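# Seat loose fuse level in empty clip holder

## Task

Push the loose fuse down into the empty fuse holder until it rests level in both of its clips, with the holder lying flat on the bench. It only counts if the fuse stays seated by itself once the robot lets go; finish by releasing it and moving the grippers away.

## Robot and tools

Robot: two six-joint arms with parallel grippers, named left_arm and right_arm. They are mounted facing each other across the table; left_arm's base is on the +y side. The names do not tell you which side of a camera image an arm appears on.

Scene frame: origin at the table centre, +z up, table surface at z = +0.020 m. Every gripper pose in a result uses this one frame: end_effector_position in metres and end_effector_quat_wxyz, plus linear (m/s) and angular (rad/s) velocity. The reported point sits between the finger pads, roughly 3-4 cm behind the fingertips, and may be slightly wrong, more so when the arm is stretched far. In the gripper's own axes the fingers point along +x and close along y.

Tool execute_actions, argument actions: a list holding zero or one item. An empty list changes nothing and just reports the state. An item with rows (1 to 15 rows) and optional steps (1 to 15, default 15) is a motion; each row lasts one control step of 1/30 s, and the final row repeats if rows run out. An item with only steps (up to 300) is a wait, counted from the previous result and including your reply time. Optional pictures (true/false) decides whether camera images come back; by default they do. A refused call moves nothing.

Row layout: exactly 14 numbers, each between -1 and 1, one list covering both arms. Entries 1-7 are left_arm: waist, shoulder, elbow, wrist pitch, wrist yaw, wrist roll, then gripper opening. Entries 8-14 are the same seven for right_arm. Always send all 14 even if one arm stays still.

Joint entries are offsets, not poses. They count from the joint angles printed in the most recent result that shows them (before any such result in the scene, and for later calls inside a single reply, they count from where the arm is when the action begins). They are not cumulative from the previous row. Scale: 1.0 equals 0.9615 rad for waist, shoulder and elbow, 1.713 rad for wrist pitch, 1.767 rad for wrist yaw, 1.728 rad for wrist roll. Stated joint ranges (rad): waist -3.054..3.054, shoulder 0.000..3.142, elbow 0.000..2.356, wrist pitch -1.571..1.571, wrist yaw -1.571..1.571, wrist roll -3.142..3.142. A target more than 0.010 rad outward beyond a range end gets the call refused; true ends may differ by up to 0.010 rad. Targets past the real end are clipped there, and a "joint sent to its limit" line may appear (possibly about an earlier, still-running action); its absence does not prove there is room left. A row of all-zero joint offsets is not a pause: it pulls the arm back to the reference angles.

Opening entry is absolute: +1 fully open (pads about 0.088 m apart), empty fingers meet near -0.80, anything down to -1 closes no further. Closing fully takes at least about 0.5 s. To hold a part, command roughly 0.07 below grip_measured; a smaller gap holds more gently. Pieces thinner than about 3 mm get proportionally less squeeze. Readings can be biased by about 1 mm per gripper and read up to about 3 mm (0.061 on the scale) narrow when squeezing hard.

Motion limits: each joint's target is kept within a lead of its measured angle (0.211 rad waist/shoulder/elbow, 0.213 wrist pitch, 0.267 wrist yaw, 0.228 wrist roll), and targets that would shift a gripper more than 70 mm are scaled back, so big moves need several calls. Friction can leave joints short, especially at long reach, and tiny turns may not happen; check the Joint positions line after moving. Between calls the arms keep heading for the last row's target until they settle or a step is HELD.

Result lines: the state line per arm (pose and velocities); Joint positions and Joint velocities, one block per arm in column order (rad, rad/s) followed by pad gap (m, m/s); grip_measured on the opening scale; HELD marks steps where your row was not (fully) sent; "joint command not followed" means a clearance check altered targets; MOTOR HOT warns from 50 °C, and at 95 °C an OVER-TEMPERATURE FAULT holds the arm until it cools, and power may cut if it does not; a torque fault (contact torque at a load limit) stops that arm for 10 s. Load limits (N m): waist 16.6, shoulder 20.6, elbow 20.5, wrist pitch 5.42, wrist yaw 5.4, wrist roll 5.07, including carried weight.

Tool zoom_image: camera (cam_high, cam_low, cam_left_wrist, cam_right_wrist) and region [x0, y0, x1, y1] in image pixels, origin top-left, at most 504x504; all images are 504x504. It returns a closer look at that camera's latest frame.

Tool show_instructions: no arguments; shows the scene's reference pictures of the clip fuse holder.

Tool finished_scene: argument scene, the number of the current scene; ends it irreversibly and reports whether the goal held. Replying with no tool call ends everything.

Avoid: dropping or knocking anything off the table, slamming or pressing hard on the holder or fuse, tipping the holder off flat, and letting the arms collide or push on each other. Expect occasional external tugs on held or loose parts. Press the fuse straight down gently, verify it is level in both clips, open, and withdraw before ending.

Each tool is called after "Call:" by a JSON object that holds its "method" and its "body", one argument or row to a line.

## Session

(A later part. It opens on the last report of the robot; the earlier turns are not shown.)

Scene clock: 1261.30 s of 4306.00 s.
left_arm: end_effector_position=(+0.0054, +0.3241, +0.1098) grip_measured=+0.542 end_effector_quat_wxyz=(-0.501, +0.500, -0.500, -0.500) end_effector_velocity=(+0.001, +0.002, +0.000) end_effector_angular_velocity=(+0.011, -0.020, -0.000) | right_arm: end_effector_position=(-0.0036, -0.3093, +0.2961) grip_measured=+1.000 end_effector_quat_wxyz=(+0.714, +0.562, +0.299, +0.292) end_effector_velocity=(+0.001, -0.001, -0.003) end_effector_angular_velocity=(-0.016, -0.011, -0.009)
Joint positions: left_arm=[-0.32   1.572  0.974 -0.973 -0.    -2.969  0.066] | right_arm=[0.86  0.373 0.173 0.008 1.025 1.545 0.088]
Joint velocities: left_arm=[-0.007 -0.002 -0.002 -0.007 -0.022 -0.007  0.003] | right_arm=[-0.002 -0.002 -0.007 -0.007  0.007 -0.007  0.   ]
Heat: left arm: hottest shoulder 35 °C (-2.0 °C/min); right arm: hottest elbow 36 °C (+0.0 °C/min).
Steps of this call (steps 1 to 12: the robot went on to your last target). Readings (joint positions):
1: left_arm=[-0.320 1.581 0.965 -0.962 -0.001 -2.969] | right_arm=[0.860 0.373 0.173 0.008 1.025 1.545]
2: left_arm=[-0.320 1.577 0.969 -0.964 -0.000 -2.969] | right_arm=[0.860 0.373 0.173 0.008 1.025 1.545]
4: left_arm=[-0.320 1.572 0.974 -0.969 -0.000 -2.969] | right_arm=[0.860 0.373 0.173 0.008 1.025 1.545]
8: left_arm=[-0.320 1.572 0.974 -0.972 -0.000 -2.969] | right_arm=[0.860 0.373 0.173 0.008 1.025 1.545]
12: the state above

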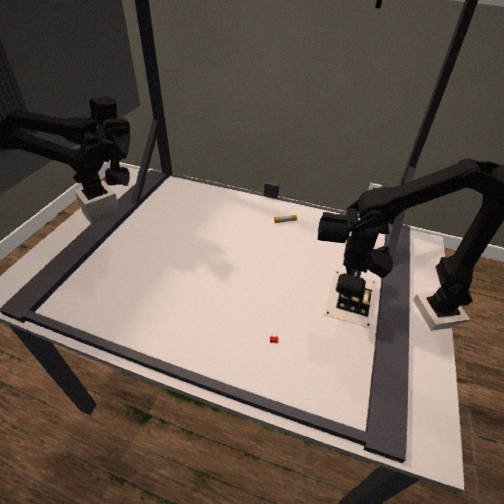

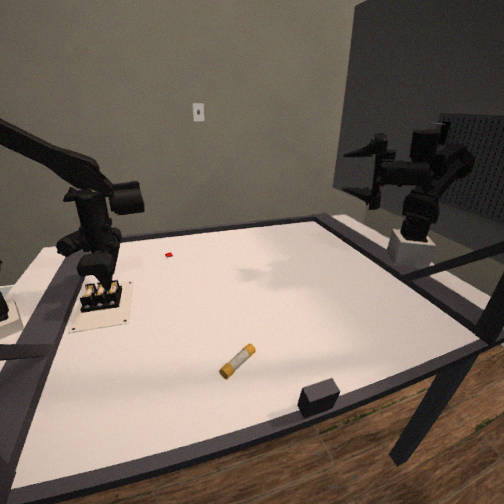

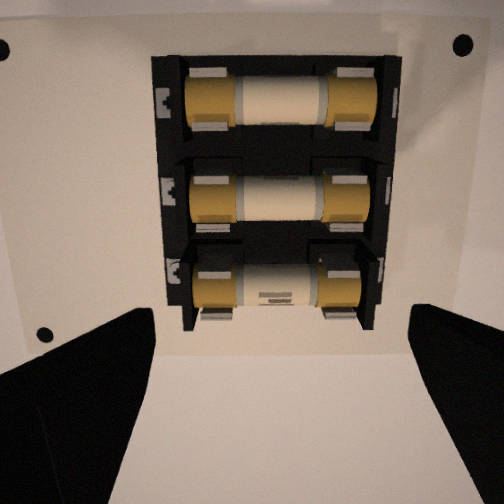

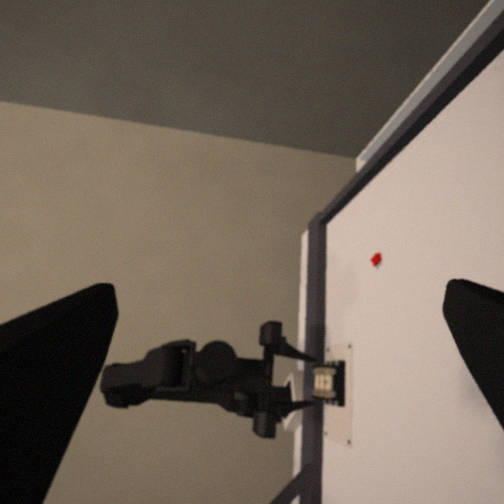

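Call:
{"method": "execute_actions", "body": {
  "actions": [
    {"rows": [[0,0.0035,-0.006,0.0006,0,0,0.35,0,0,0,0,0,0,1],[0,0.0070,-0.012,0.0012,0,0,0.15,0,0,0,0,0,0,1],[0,0.0078,-0.0133,0.0019,0,0,-0.05,0,0,0,0,0,0,1],[0,0.0092,-0.0157,0.0040,0,0,-0.25,0,0,0,0,0,0,1],[0,0.0114,-0.0194,0.0074,0,0,-0.42,0,0,0,0,0,0,1],[0,0.0144,-0.0244,0.0119,0,0,-0.55,0,0,0,0,0,0,1],[0,0.0179,-0.0303,0.0172,0,0,-0.55,0,0,0,0,0,0,1],[0,0.0218,-0.0368,0.0230,0,0,-0.55,0,0,0,0,0,0,1],[0,0.0258,-0.0434,0.0289,0,0,-0.55,0,0,0,0,0,0,1],[0,0.0297,-0.0499,0.0347,0,0,-0.55,0,0,0,0,0,0,1],[0,0.0332,-0.0558,0.0400,0,0,-0.55,0,0,0,0,0,0,1],[0,0.0362,-0.0608,0.0445,0,0,-0.55,0,0,0,0,0,0,1],[0,0.0384,-0.0645,0.0479,0,0,-0.55,0,0,0,0,0,0,1],[0,0.0398,-0.0669,0.0500,0,0,-0.55,0,0,0,0,0,0,1],[0,0.0403,-0.0677,0.0507,0,0,-0.55,0,0,0,0,0,0,1]], "steps": 15}
  ],
  "pictures": false
}}

Call:
{"method": "execute_actions", "body": {
  "actions": [
    {"rows": [[0,0.0110,-0.0180,0.0057,0,0,-0.55,0,0,0,0,0,0,1],[0,0.0130,-0.0200,0.0058,0,0,-0.55,0,0,0,0,0,0,1],[0,0.0170,-0.0235,0.0059,0,0,-0.55,0,0,0,0,0,0,1],[0,0.0230,-0.0285,0.0060,0,0,-0.55,0,0,0,0,0,0,1],[0,0.0300,-0.0345,0.0061,0,0,-0.55,0,0,0,0,0,0,1],[0,0.0380,-0.0415,0.0062,0,0,-0.55,0,0,0,0,0,0,1],[0,0.0460,-0.0485,0.0063,0,0,-0.55,0,0,0,0,0,0,1],[0,0.0540,-0.0555,0.0064,0,0,-0.55,0,0,0,0,0,0,1],[0,0.0620,-0.0625,0.0065,0,0,-0.55,0,0,0,0,0,0,1],[0,0.0680,-0.0675,0.0066,0,0,-0.55,0,0,0,0,0,0,1],[0,0.0720,-0.0710,0.0067,0,0,-0.55,0,0,0,0,0,0,1]], "steps": 15}
  ]
}}

Scene clock: 1323.43 s of 4306.00 s.
left_arm: end_effector_position=(+0.0054, +0.3246, +0.0921) grip_measured=-0.534 end_effector_quat_wxyz=(-0.501, +0.499, -0.500, -0.500) end_effector_velocity=(+0.001, +0.006, -0.037) end_effector_angular_velocity=(+0.023, -0.004, +0.010) | right_arm: end_effector_position=(-0.0036, -0.3093, +0.2961) grip_measured=+1.000 end_effector_quat_wxyz=(+0.714, +0.562, +0.299, +0.292) end_effector_velocity=(-0.003, +0.002, -0.002) end_effector_angular_velocity=(-0.013, -0.004, +0.025)
Joint positions: left_arm=[-0.32   1.6    0.927 -0.9   -0.    -2.969  0.013] | right_arm=[0.86  0.373 0.173 0.008 1.025 1.545 0.088]
Joint velocities: left_arm=[ 0.002  0.061 -0.1    0.139 -0.007 -0.007 -0.008] | right_arm=[ 0.002 -0.002 -0.002 -0.007 -0.022 -0.007  0.   ]
Heat: left arm: hottest shoulder 37 °C (+2.0 °C/min); right arm: hottest elbow 36 °C (+0.0 °C/min).
Steps of this call (steps 1 to 30: the robot went on to your last target; steps 31 to 90: nothing new was sent; then 58.63 s passed at rest; steps 91 to 105: all 15 steps of this action). Readings (joint positions):
91: left_arm=[-0.320 1.572 0.974 -0.973 -0.000 -2.969] | right_arm=[0.860 0.373 0.173 0.008 1.025 1.545]
92: left_arm=[-0.320 1.572 0.974 -0.973 -0.000 -2.969] | right_arm=[0.860 0.373 0.173 0.008 1.025 1.545]
94: left_arm=[-0.320 1.572 0.974 -0.973 -0.000 -2.969] | right_arm=[0.860 0.373 0.173 0.008 1.025 1.545]
98: left_arm=[-0.320 1.577 0.964 -0.953 -0.000 -2.969] | right_arm=[0.860 0.373 0.173 0.008 1.025 1.545]
105: the state above

Scene clock: 1323.93 s of 4306.00 s.
left_arm: end_effector_position=(+0.0047, +0.3284, +0.0850) grip_measured=-0.546 end_effector_quat_wxyz=(-0.506, +0.492, -0.495, -0.507) end_effector_velocity=(+0.002, -0.000, -0.001) end_effector_angular_velocity=(-0.001, -0.008, +0.010) | right_arm: end_effector_position=(-0.0036, -0.3093, +0.2961) grip_measured=+1.000 end_effector_quat_wxyz=(+0.714, +0.562, +0.299, +0.292) end_effector_velocity=(+0.001, -0.000, +0.000) end_effector_angular_velocity=(+0.002, +0.006, -0.001)
Joint positions: left_arm=[-0.32   1.618  0.914 -0.893 -0.    -2.969  0.012] | right_arm=[0.86  0.373 0.173 0.008 1.025 1.545 0.088]
Joint velocities: left_arm=[ 0.002  0.002 -0.002  0.007 -0.007 -0.007  0.   ] | right_arm=[-0.007 -0.002  0.002 -0.007 -0.007  0.007  0.   ]
Heat: left arm: hottest shoulder 37 °C (+2.0 °C/min); right arm: hottest elbow 36 °C (+0.0 °C/min).
Steps of this call (steps 1 to 15: all 15 steps of this action). Readings (joint positions):
1: left_arm=[-0.320 1.602 0.924 -0.897 -0.000 -2.969] | right_arm=[0.860 0.373 0.173 0.008 1.025 1.545]
2: left_arm=[-0.320 1.603 0.923 -0.896 -0.000 -2.969] | right_arm=[0.860 0.373 0.173 0.008 1.025 1.545]
4: left_arm=[-0.320 1.605 0.921 -0.894 -0.000 -2.969] | right_arm=[0.860 0.373 0.173 0.008 1.025 1.545]
8: left_arm=[-0.320 1.611 0.917 -0.893 -0.000 -2.969] | right_arm=[0.860 0.373 0.173 0.008 1.025 1.545]
15: the state above

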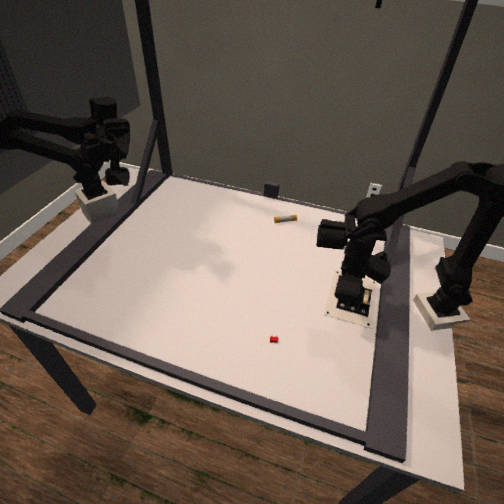

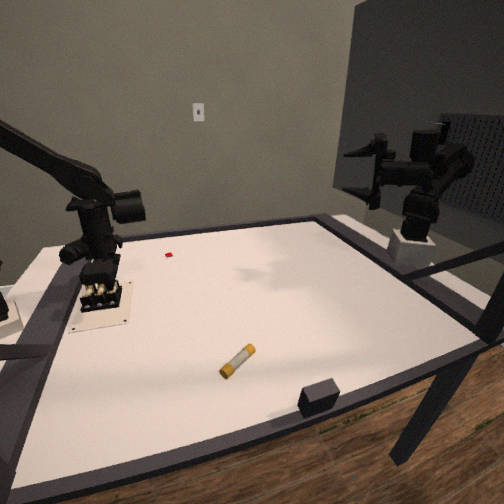

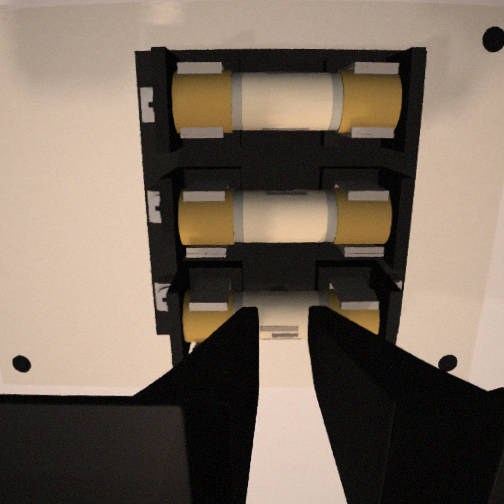

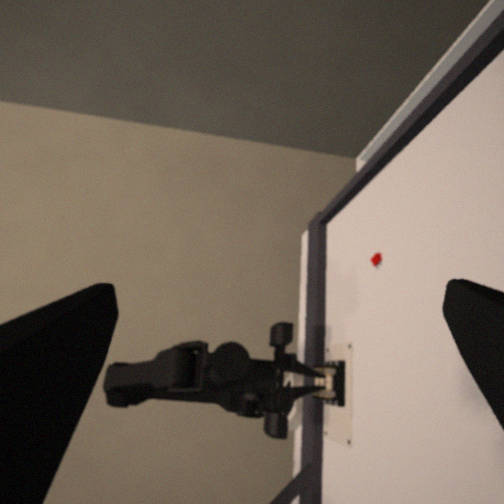

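Call:
{"method": "execute_actions", "body": {
  "actions": []
}}

Scene clock: 1340.73 s of 4306.00 s.
left_arm: end_effector_position=(+0.0047, +0.3285, +0.0848) grip_measured=-0.546 end_effector_quat_wxyz=(-0.506, +0.492, -0.495, -0.507) end_effector_velocity=(+0.000, +0.002, +0.000) end_effector_angular_velocity=(+0.008, -0.006, -0.010) | right_arm: end_effector_position=(-0.0036, -0.3093, +0.2961) grip_measured=+1.000 end_effector_quat_wxyz=(+0.714, +0.562, +0.299, +0.292) end_effector_velocity=(-0.002, +0.002, -0.003) end_effector_angular_velocity=(-0.008, +0.006, +0.018)
Joint positions: left_arm=[-0.32   1.619  0.913 -0.893 -0.    -2.969  0.012] | right_arm=[0.86  0.373 0.173 0.008 1.025 1.545 0.088]
Joint velocities: left_arm=[-0.002 -0.002 -0.002 -0.007 -0.007  0.007 -0.   ] | right_arm=[-0.002  0.002 -0.002 -0.007 -0.022  0.007  0.   ]
Heat: left arm: hottest shoulder 35 °C (-1.0 °C/min); right arm: hottest elbow 36 °C (+0.0 °C/min).
Steps of this call (steps 1 to 15: the robot went on to your last target; steps 16 to 90: nothing new was sent; then 13.80 s passed at rest). Readings (joint positions):
1: left_arm=[-0.320 1.618 0.914 -0.893 -0.000 -2.969] | right_arm=[0.860 0.373 0.173 0.008 1.025 1.545]
2: left_arm=[-0.320 1.618 0.914 -0.893 -0.000 -2.969] | right_arm=[0.860 0.373 0.173 0.008 1.025 1.545]
4: left_arm=[-0.320 1.619 0.914 -0.893 -0.000 -2.969] | right_arm=[0.860 0.373 0.173 0.008 1.025 1.545]
8: left_arm=[-0.320 1.619 0.913 -0.893 -0.000 -2.969] | right_arm=[0.860 0.373 0.173 0.008 1.025 1.545]
90: the state above
All arms were judged still, so your last target was given up. Only a new action makes them travel on or press farther. Fingers that are still opening or closing keep moving.

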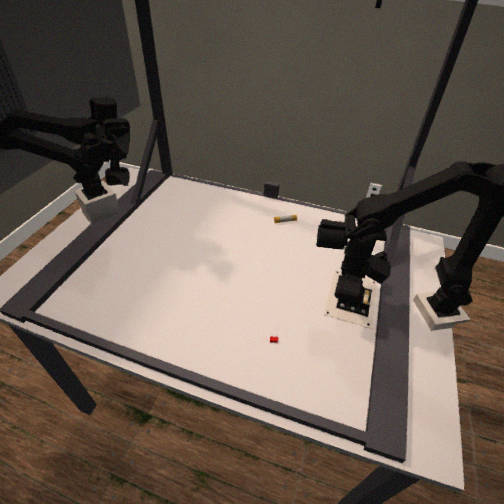

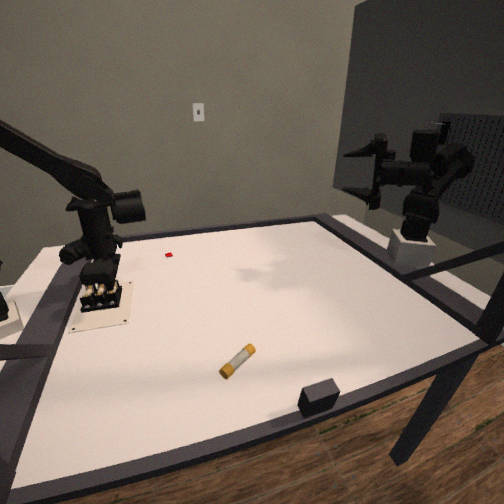

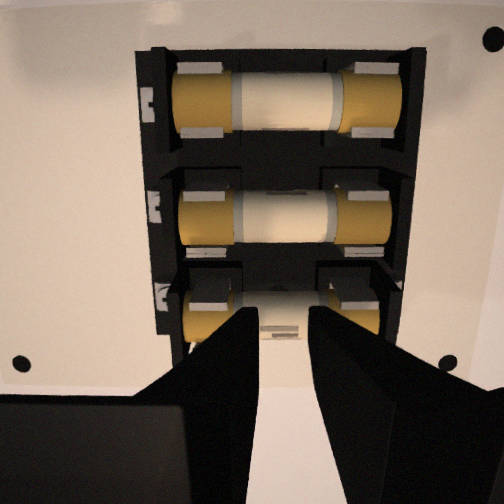

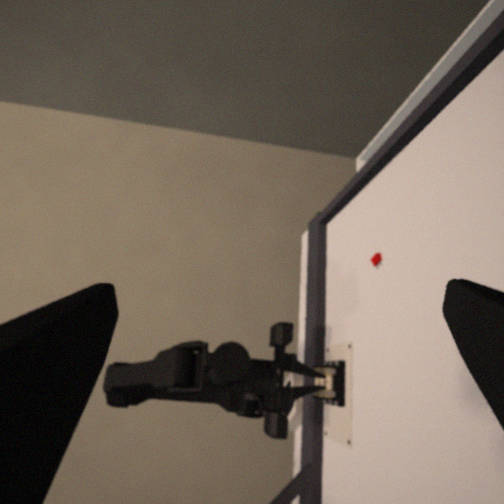

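Call:
{"method": "execute_actions", "body": {
  "actions": [
    {"rows": [[0,0.045,-0.048,0.003,0,0,-0.55,0,0,0,0,0,0,1],[0,0.037,-0.039,0.003,0,0,-0.55,0,0,0,0,0,0,1],[0,0.028,-0.030,0.003,0,0,-0.55,0,0,0,0,0,0,1],[0,0.019,-0.020,0.003,0,0,-0.55,0,0,0,0,0,0,1],[0,0.010,-0.010,0.003,0,0,-0.55,0,0,0,0,0,0,1],[0,0.001,0.000,0.003,0,0,-0.55,0,0,0,0,0,0,1],[0,-0.008,0.008,0.003,0,0,-0.55,0,0,0,0,0,0,1],[0,-0.016,0.015,0.003,0,0,-0.55,0,0,0,0,0,0,1],[0,-0.023,0.021,0.001,0,0,-0.55,0,0,0,0,0,0,1],[0,-0.029,0.029,-0.006,0,0,-0.55,0,0,0,0,0,0,1],[0,-0.035,0.038,-0.014,0,0,-0.55,0,0,0,0,0,0,1],[0,-0.041,0.048,-0.023,0,0,-0.55,0,0,0,0,0,0,1],[0,-0.047,0.058,-0.032,0,0,-0.55,0,0,0,0,0,0,1],[0,-0.052,0.068,-0.041,0,0,-0.55,0,0,0,0,0,0,1],[0,-0.056,0.076,-0.048,0,0,-0.55,0,0,0,0,0,0,1]], "steps": 15}
  ],
  "pictures": false
}}

Call:
{"method": "execute_actions", "body": {
  "actions": [
    {"rows": [[0,-0.022,0.045,-0.030,0,0,-0.55,0,0,0,0,0,0,1],[0,-0.028,0.062,-0.042,0,0,-0.5,0,0,0,0,0,0,1],[0,-0.035,0.082,-0.056,0,0,-0.4,0,0,0,0,0,0,1],[0,-0.042,0.104,-0.072,0,0,-0.3,0,0,0,0,0,0,1],[0,-0.049,0.128,-0.089,0,0,-0.2,0,0,0,0,0,0,1],[0,-0.055,0.154,-0.107,0,0,-0.1,0,0,0,0,0,0,1],[0,-0.061,0.181,-0.125,0,0,0.0,0,0,0,0,0,0,1],[0,-0.066,0.209,-0.143,0,0,0.1,0,0,0,0,0,0,1],[0,-0.070,0.237,-0.161,0,0,0.2,0,0,0,0,0,0,1],[0,-0.074,0.264,-0.178,0,0,0.3,0,0,0,0,0,0,1],[0,-0.077,0.289,-0.194,0,0,0.4,0,0,0,0,0,0,1],[0,-0.079,0.311,-0.208,0,0,0.5,0,0,0,0,0,0,1],[0,-0.081,0.329,-0.219,0,0,0.55,0,0,0,0,0,0,1],[0,-0.082,0.342,-0.227,0,0,0.6,0,0,0,0,0,0,1],[0,-0.083,0.350,-0.232,0,0,0.6,0,0,0,0,0,0,1]], "steps": 15}
  ],
  "pictures": false
}}

Call:
{"method": "execute_actions", "body": {
  "actions": [
    {"steps": 15}
  ]
}}

Scene clock: 1369.60 s of 4306.00 s.
left_arm: end_effector_position=(+0.0052, +0.3261, +0.1000) grip_measured=-0.547 end_effector_quat_wxyz=(-0.503, +0.496, -0.498, -0.503) end_effector_velocity=(+0.003, -0.016, +0.100) end_effector_angular_velocity=(-0.083, -0.022, +0.005) | right_arm: end_effector_position=(-0.0036, -0.3093, +0.2961) grip_measured=+1.000 end_effector_quat_wxyz=(+0.714, +0.562, +0.299, +0.292) end_effector_velocity=(+0.002, -0.002, -0.003) end_effector_angular_velocity=(-0.021, -0.020, -0.007)
Joint positions: left_arm=[-0.32   1.589  0.949 -0.943 -0.001 -2.969  0.012] | right_arm=[0.86  0.373 0.173 0.008 1.025 1.545 0.088]
Joint velocities: left_arm=[-0.002 -0.168  0.261 -0.344 -0.007 -0.007  0.   ] | right_arm=[-0.002 -0.007 -0.007 -0.007  0.007 -0.022  0.   ]
Heat: left arm: hottest shoulder 33 °C (-4.0 °C/min); right arm: hottest elbow 36 °C (+0.0 °C/min).
Steps of this call (steps 1 to 90: nothing new was sent; then 25.37 s passed at rest; steps 91 to 105: all 15 steps of this action). Readings (joint positions):
91: left_arm=[-0.320 1.619 0.913 -0.893 -0.000 -2.969] | right_arm=[0.860 0.373 0.173 0.008 1.025 1.545]
92: left_arm=[-0.320 1.617 0.914 -0.893 -0.000 -2.969] | right_arm=[0.860 0.373 0.173 0.008 1.025 1.545]
94: left_arm=[-0.320 1.614 0.916 -0.893 -0.000 -2.969] | right_arm=[0.860 0.373 0.173 0.008 1.025 1.545]
98: left_arm=[-0.320 1.606 0.920 -0.893 -0.000 -2.969] | right_arm=[0.860 0.373 0.173 0.008 1.025 1.545]
105: the state above

Scene clock: 1370.10 s of 4306.00 s.
left_arm: end_effector_position=(+0.0057, +0.3232, +0.1878) grip_measured=+0.471 end_effector_quat_wxyz=(-0.501, +0.499, -0.499, -0.501) end_effector_velocity=(+0.001, -0.006, +0.143) end_effector_angular_velocity=(-0.107, -0.026, +0.020) | right_arm: end_effector_position=(-0.0036, -0.3093, +0.2961) grip_measured=+1.000 end_effector_quat_wxyz=(+0.714, +0.562, +0.299, +0.292) end_effector_velocity=(-0.000, -0.000, -0.004) end_effector_angular_velocity=(-0.026, -0.011, +0.005)
Joint positions: left_arm=[-0.32   1.519  1.239 -1.295 -0.001 -2.969  0.062] | right_arm=[0.86  0.373 0.173 0.008 1.025 1.545 0.088]
Joint velocities: left_arm=[-0.002 -0.09   0.481 -0.462 -0.007 -0.022  0.071] | right_arm=[-0.002 -0.002 -0.002 -0.022 -0.007 -0.007  0.   ]
Heat: left arm: hottest shoulder 33 °C (-4.0 °C/min); right arm: hottest elbow 36 °C (+0.0 °C/min).
Steps of this call (steps 1 to 15: all 15 steps of this action). Readings (joint positions):
1: left_arm=[-0.320 1.584 0.958 -0.955 -0.001 -2.969] | right_arm=[0.860 0.373 0.173 0.008 1.025 1.545]
2: left_arm=[-0.320 1.579 0.969 -0.971 -0.001 -2.969] | right_arm=[0.860 0.373 0.173 0.008 1.025 1.545]
4: left_arm=[-0.320 1.571 0.994 -1.010 -0.001 -2.969] | right_arm=[0.860 0.373 0.173 0.008 1.025 1.545]
8: left_arm=[-0.320 1.551 1.072 -1.114 -0.001 -2.969] | right_arm=[0.860 0.373 0.173 0.008 1.025 1.545]
15: the state above

Scene clock: 1370.60 s of 4306.00 s.
left_arm: end_effector_position=(+0.0052, +0.3256, +0.1973) grip_measured=+0.597 end_effector_quat_wxyz=(-0.502, +0.497, -0.498, -0.502) end_effector_velocity=(+0.002, +0.002, +0.001) end_effector_angular_velocity=(+0.006, -0.021, -0.010) | right_arm: end_effector_position=(-0.0036, -0.3093, +0.2961) grip_measured=+1.000 end_effector_quat_wxyz=(+0.714, +0.562, +0.299, +0.292) end_effector_velocity=(-0.002, +0.002, -0.002) end_effector_angular_velocity=(-0.004, +0.007, +0.018)
Joint positions: left_arm=[-0.32   1.513  1.271 -1.338 -0.001 -2.969  0.068] | right_arm=[0.86  0.373 0.173 0.008 1.025 1.545 0.088]
Joint velocities: left_arm=[-0.002 -0.002  0.002 -0.007 -0.022  0.007  0.   ] | right_arm=[-0.002 -0.002 -0.002 -0.007 -0.022  0.007  0.   ]
Heat: left arm: hottest shoulder 33 °C (-4.0 °C/min); right arm: hottest elbow 36 °C (+0.0 °C/min).
Steps of this call (steps 1 to 15: the robot went on to your last target). Readings (joint positions):
1: left_arm=[-0.320 1.516 1.252 -1.309 -0.001 -2.969] | right_arm=[0.860 0.373 0.173 0.008 1.025 1.545]
2: left_arm=[-0.320 1.514 1.261 -1.317 -0.001 -2.969] | right_arm=[0.860 0.373 0.173 0.008 1.025 1.545]
4: left_arm=[-0.320 1.513 1.269 -1.328 -0.001 -2.969] | right_arm=[0.860 0.373 0.173 0.008 1.025 1.545]
8: left_arm=[-0.320 1.513 1.270 -1.336 -0.001 -2.969] | right_arm=[0.860 0.373 0.173 0.008 1.025 1.545]
15: the state above

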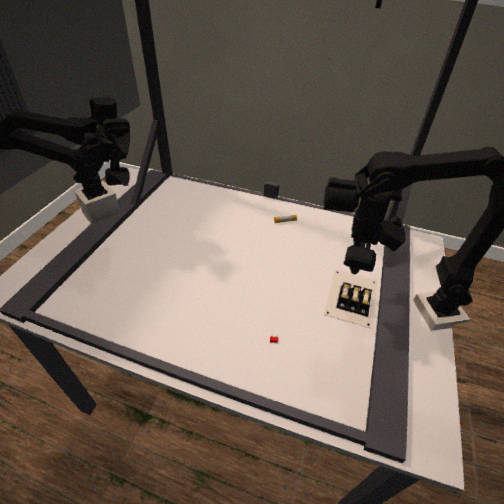

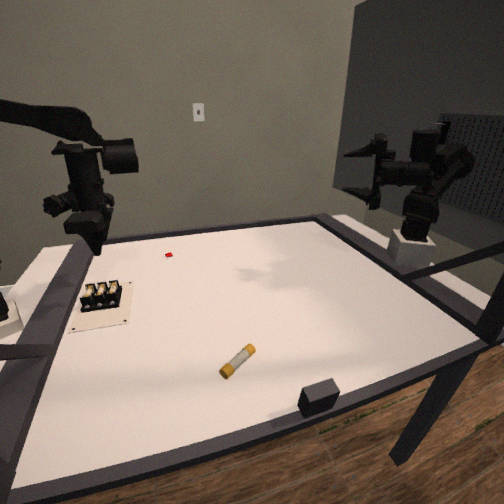

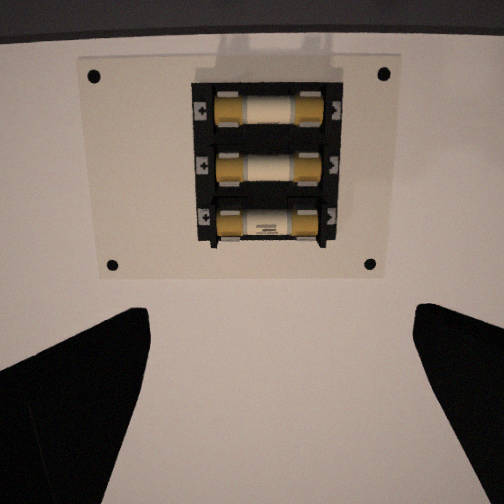

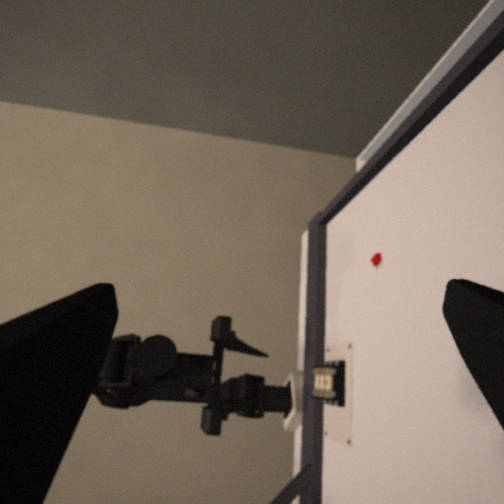

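Call:
{"method": "zoom_image", "body": {
  "camera": "cam_left_wrist",
  "region": [180, 70, 360, 260]
}}

Call:
{"method": "zoom_image", "body": {
  "camera": "cam_low",
  "region": [55, 265, 145, 340]
}}

Region (180, 70, 360, 260) of cam_left_wrist's 504x504 image, scaled by 2.653, with more detail than that image has; it fills the left 477 columns of this view, and the rest is white.

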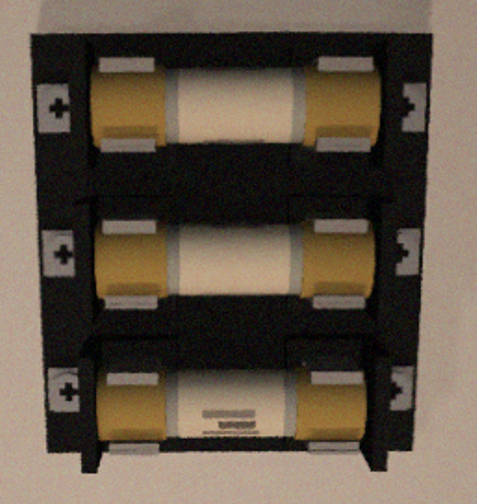

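Region (55, 265, 145, 340) of cam_low's 504x504 image, scaled by 5.600, with more detail than that image has.

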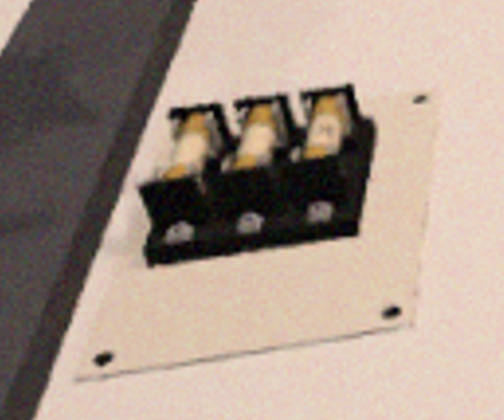

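The fuse is seated level with all four lips over the caps, the plate is flat, and the arm is clear.

Call:
{"method": "finished_scene", "body": {
  "scene": 2
}}

The scene is finished: the task was done.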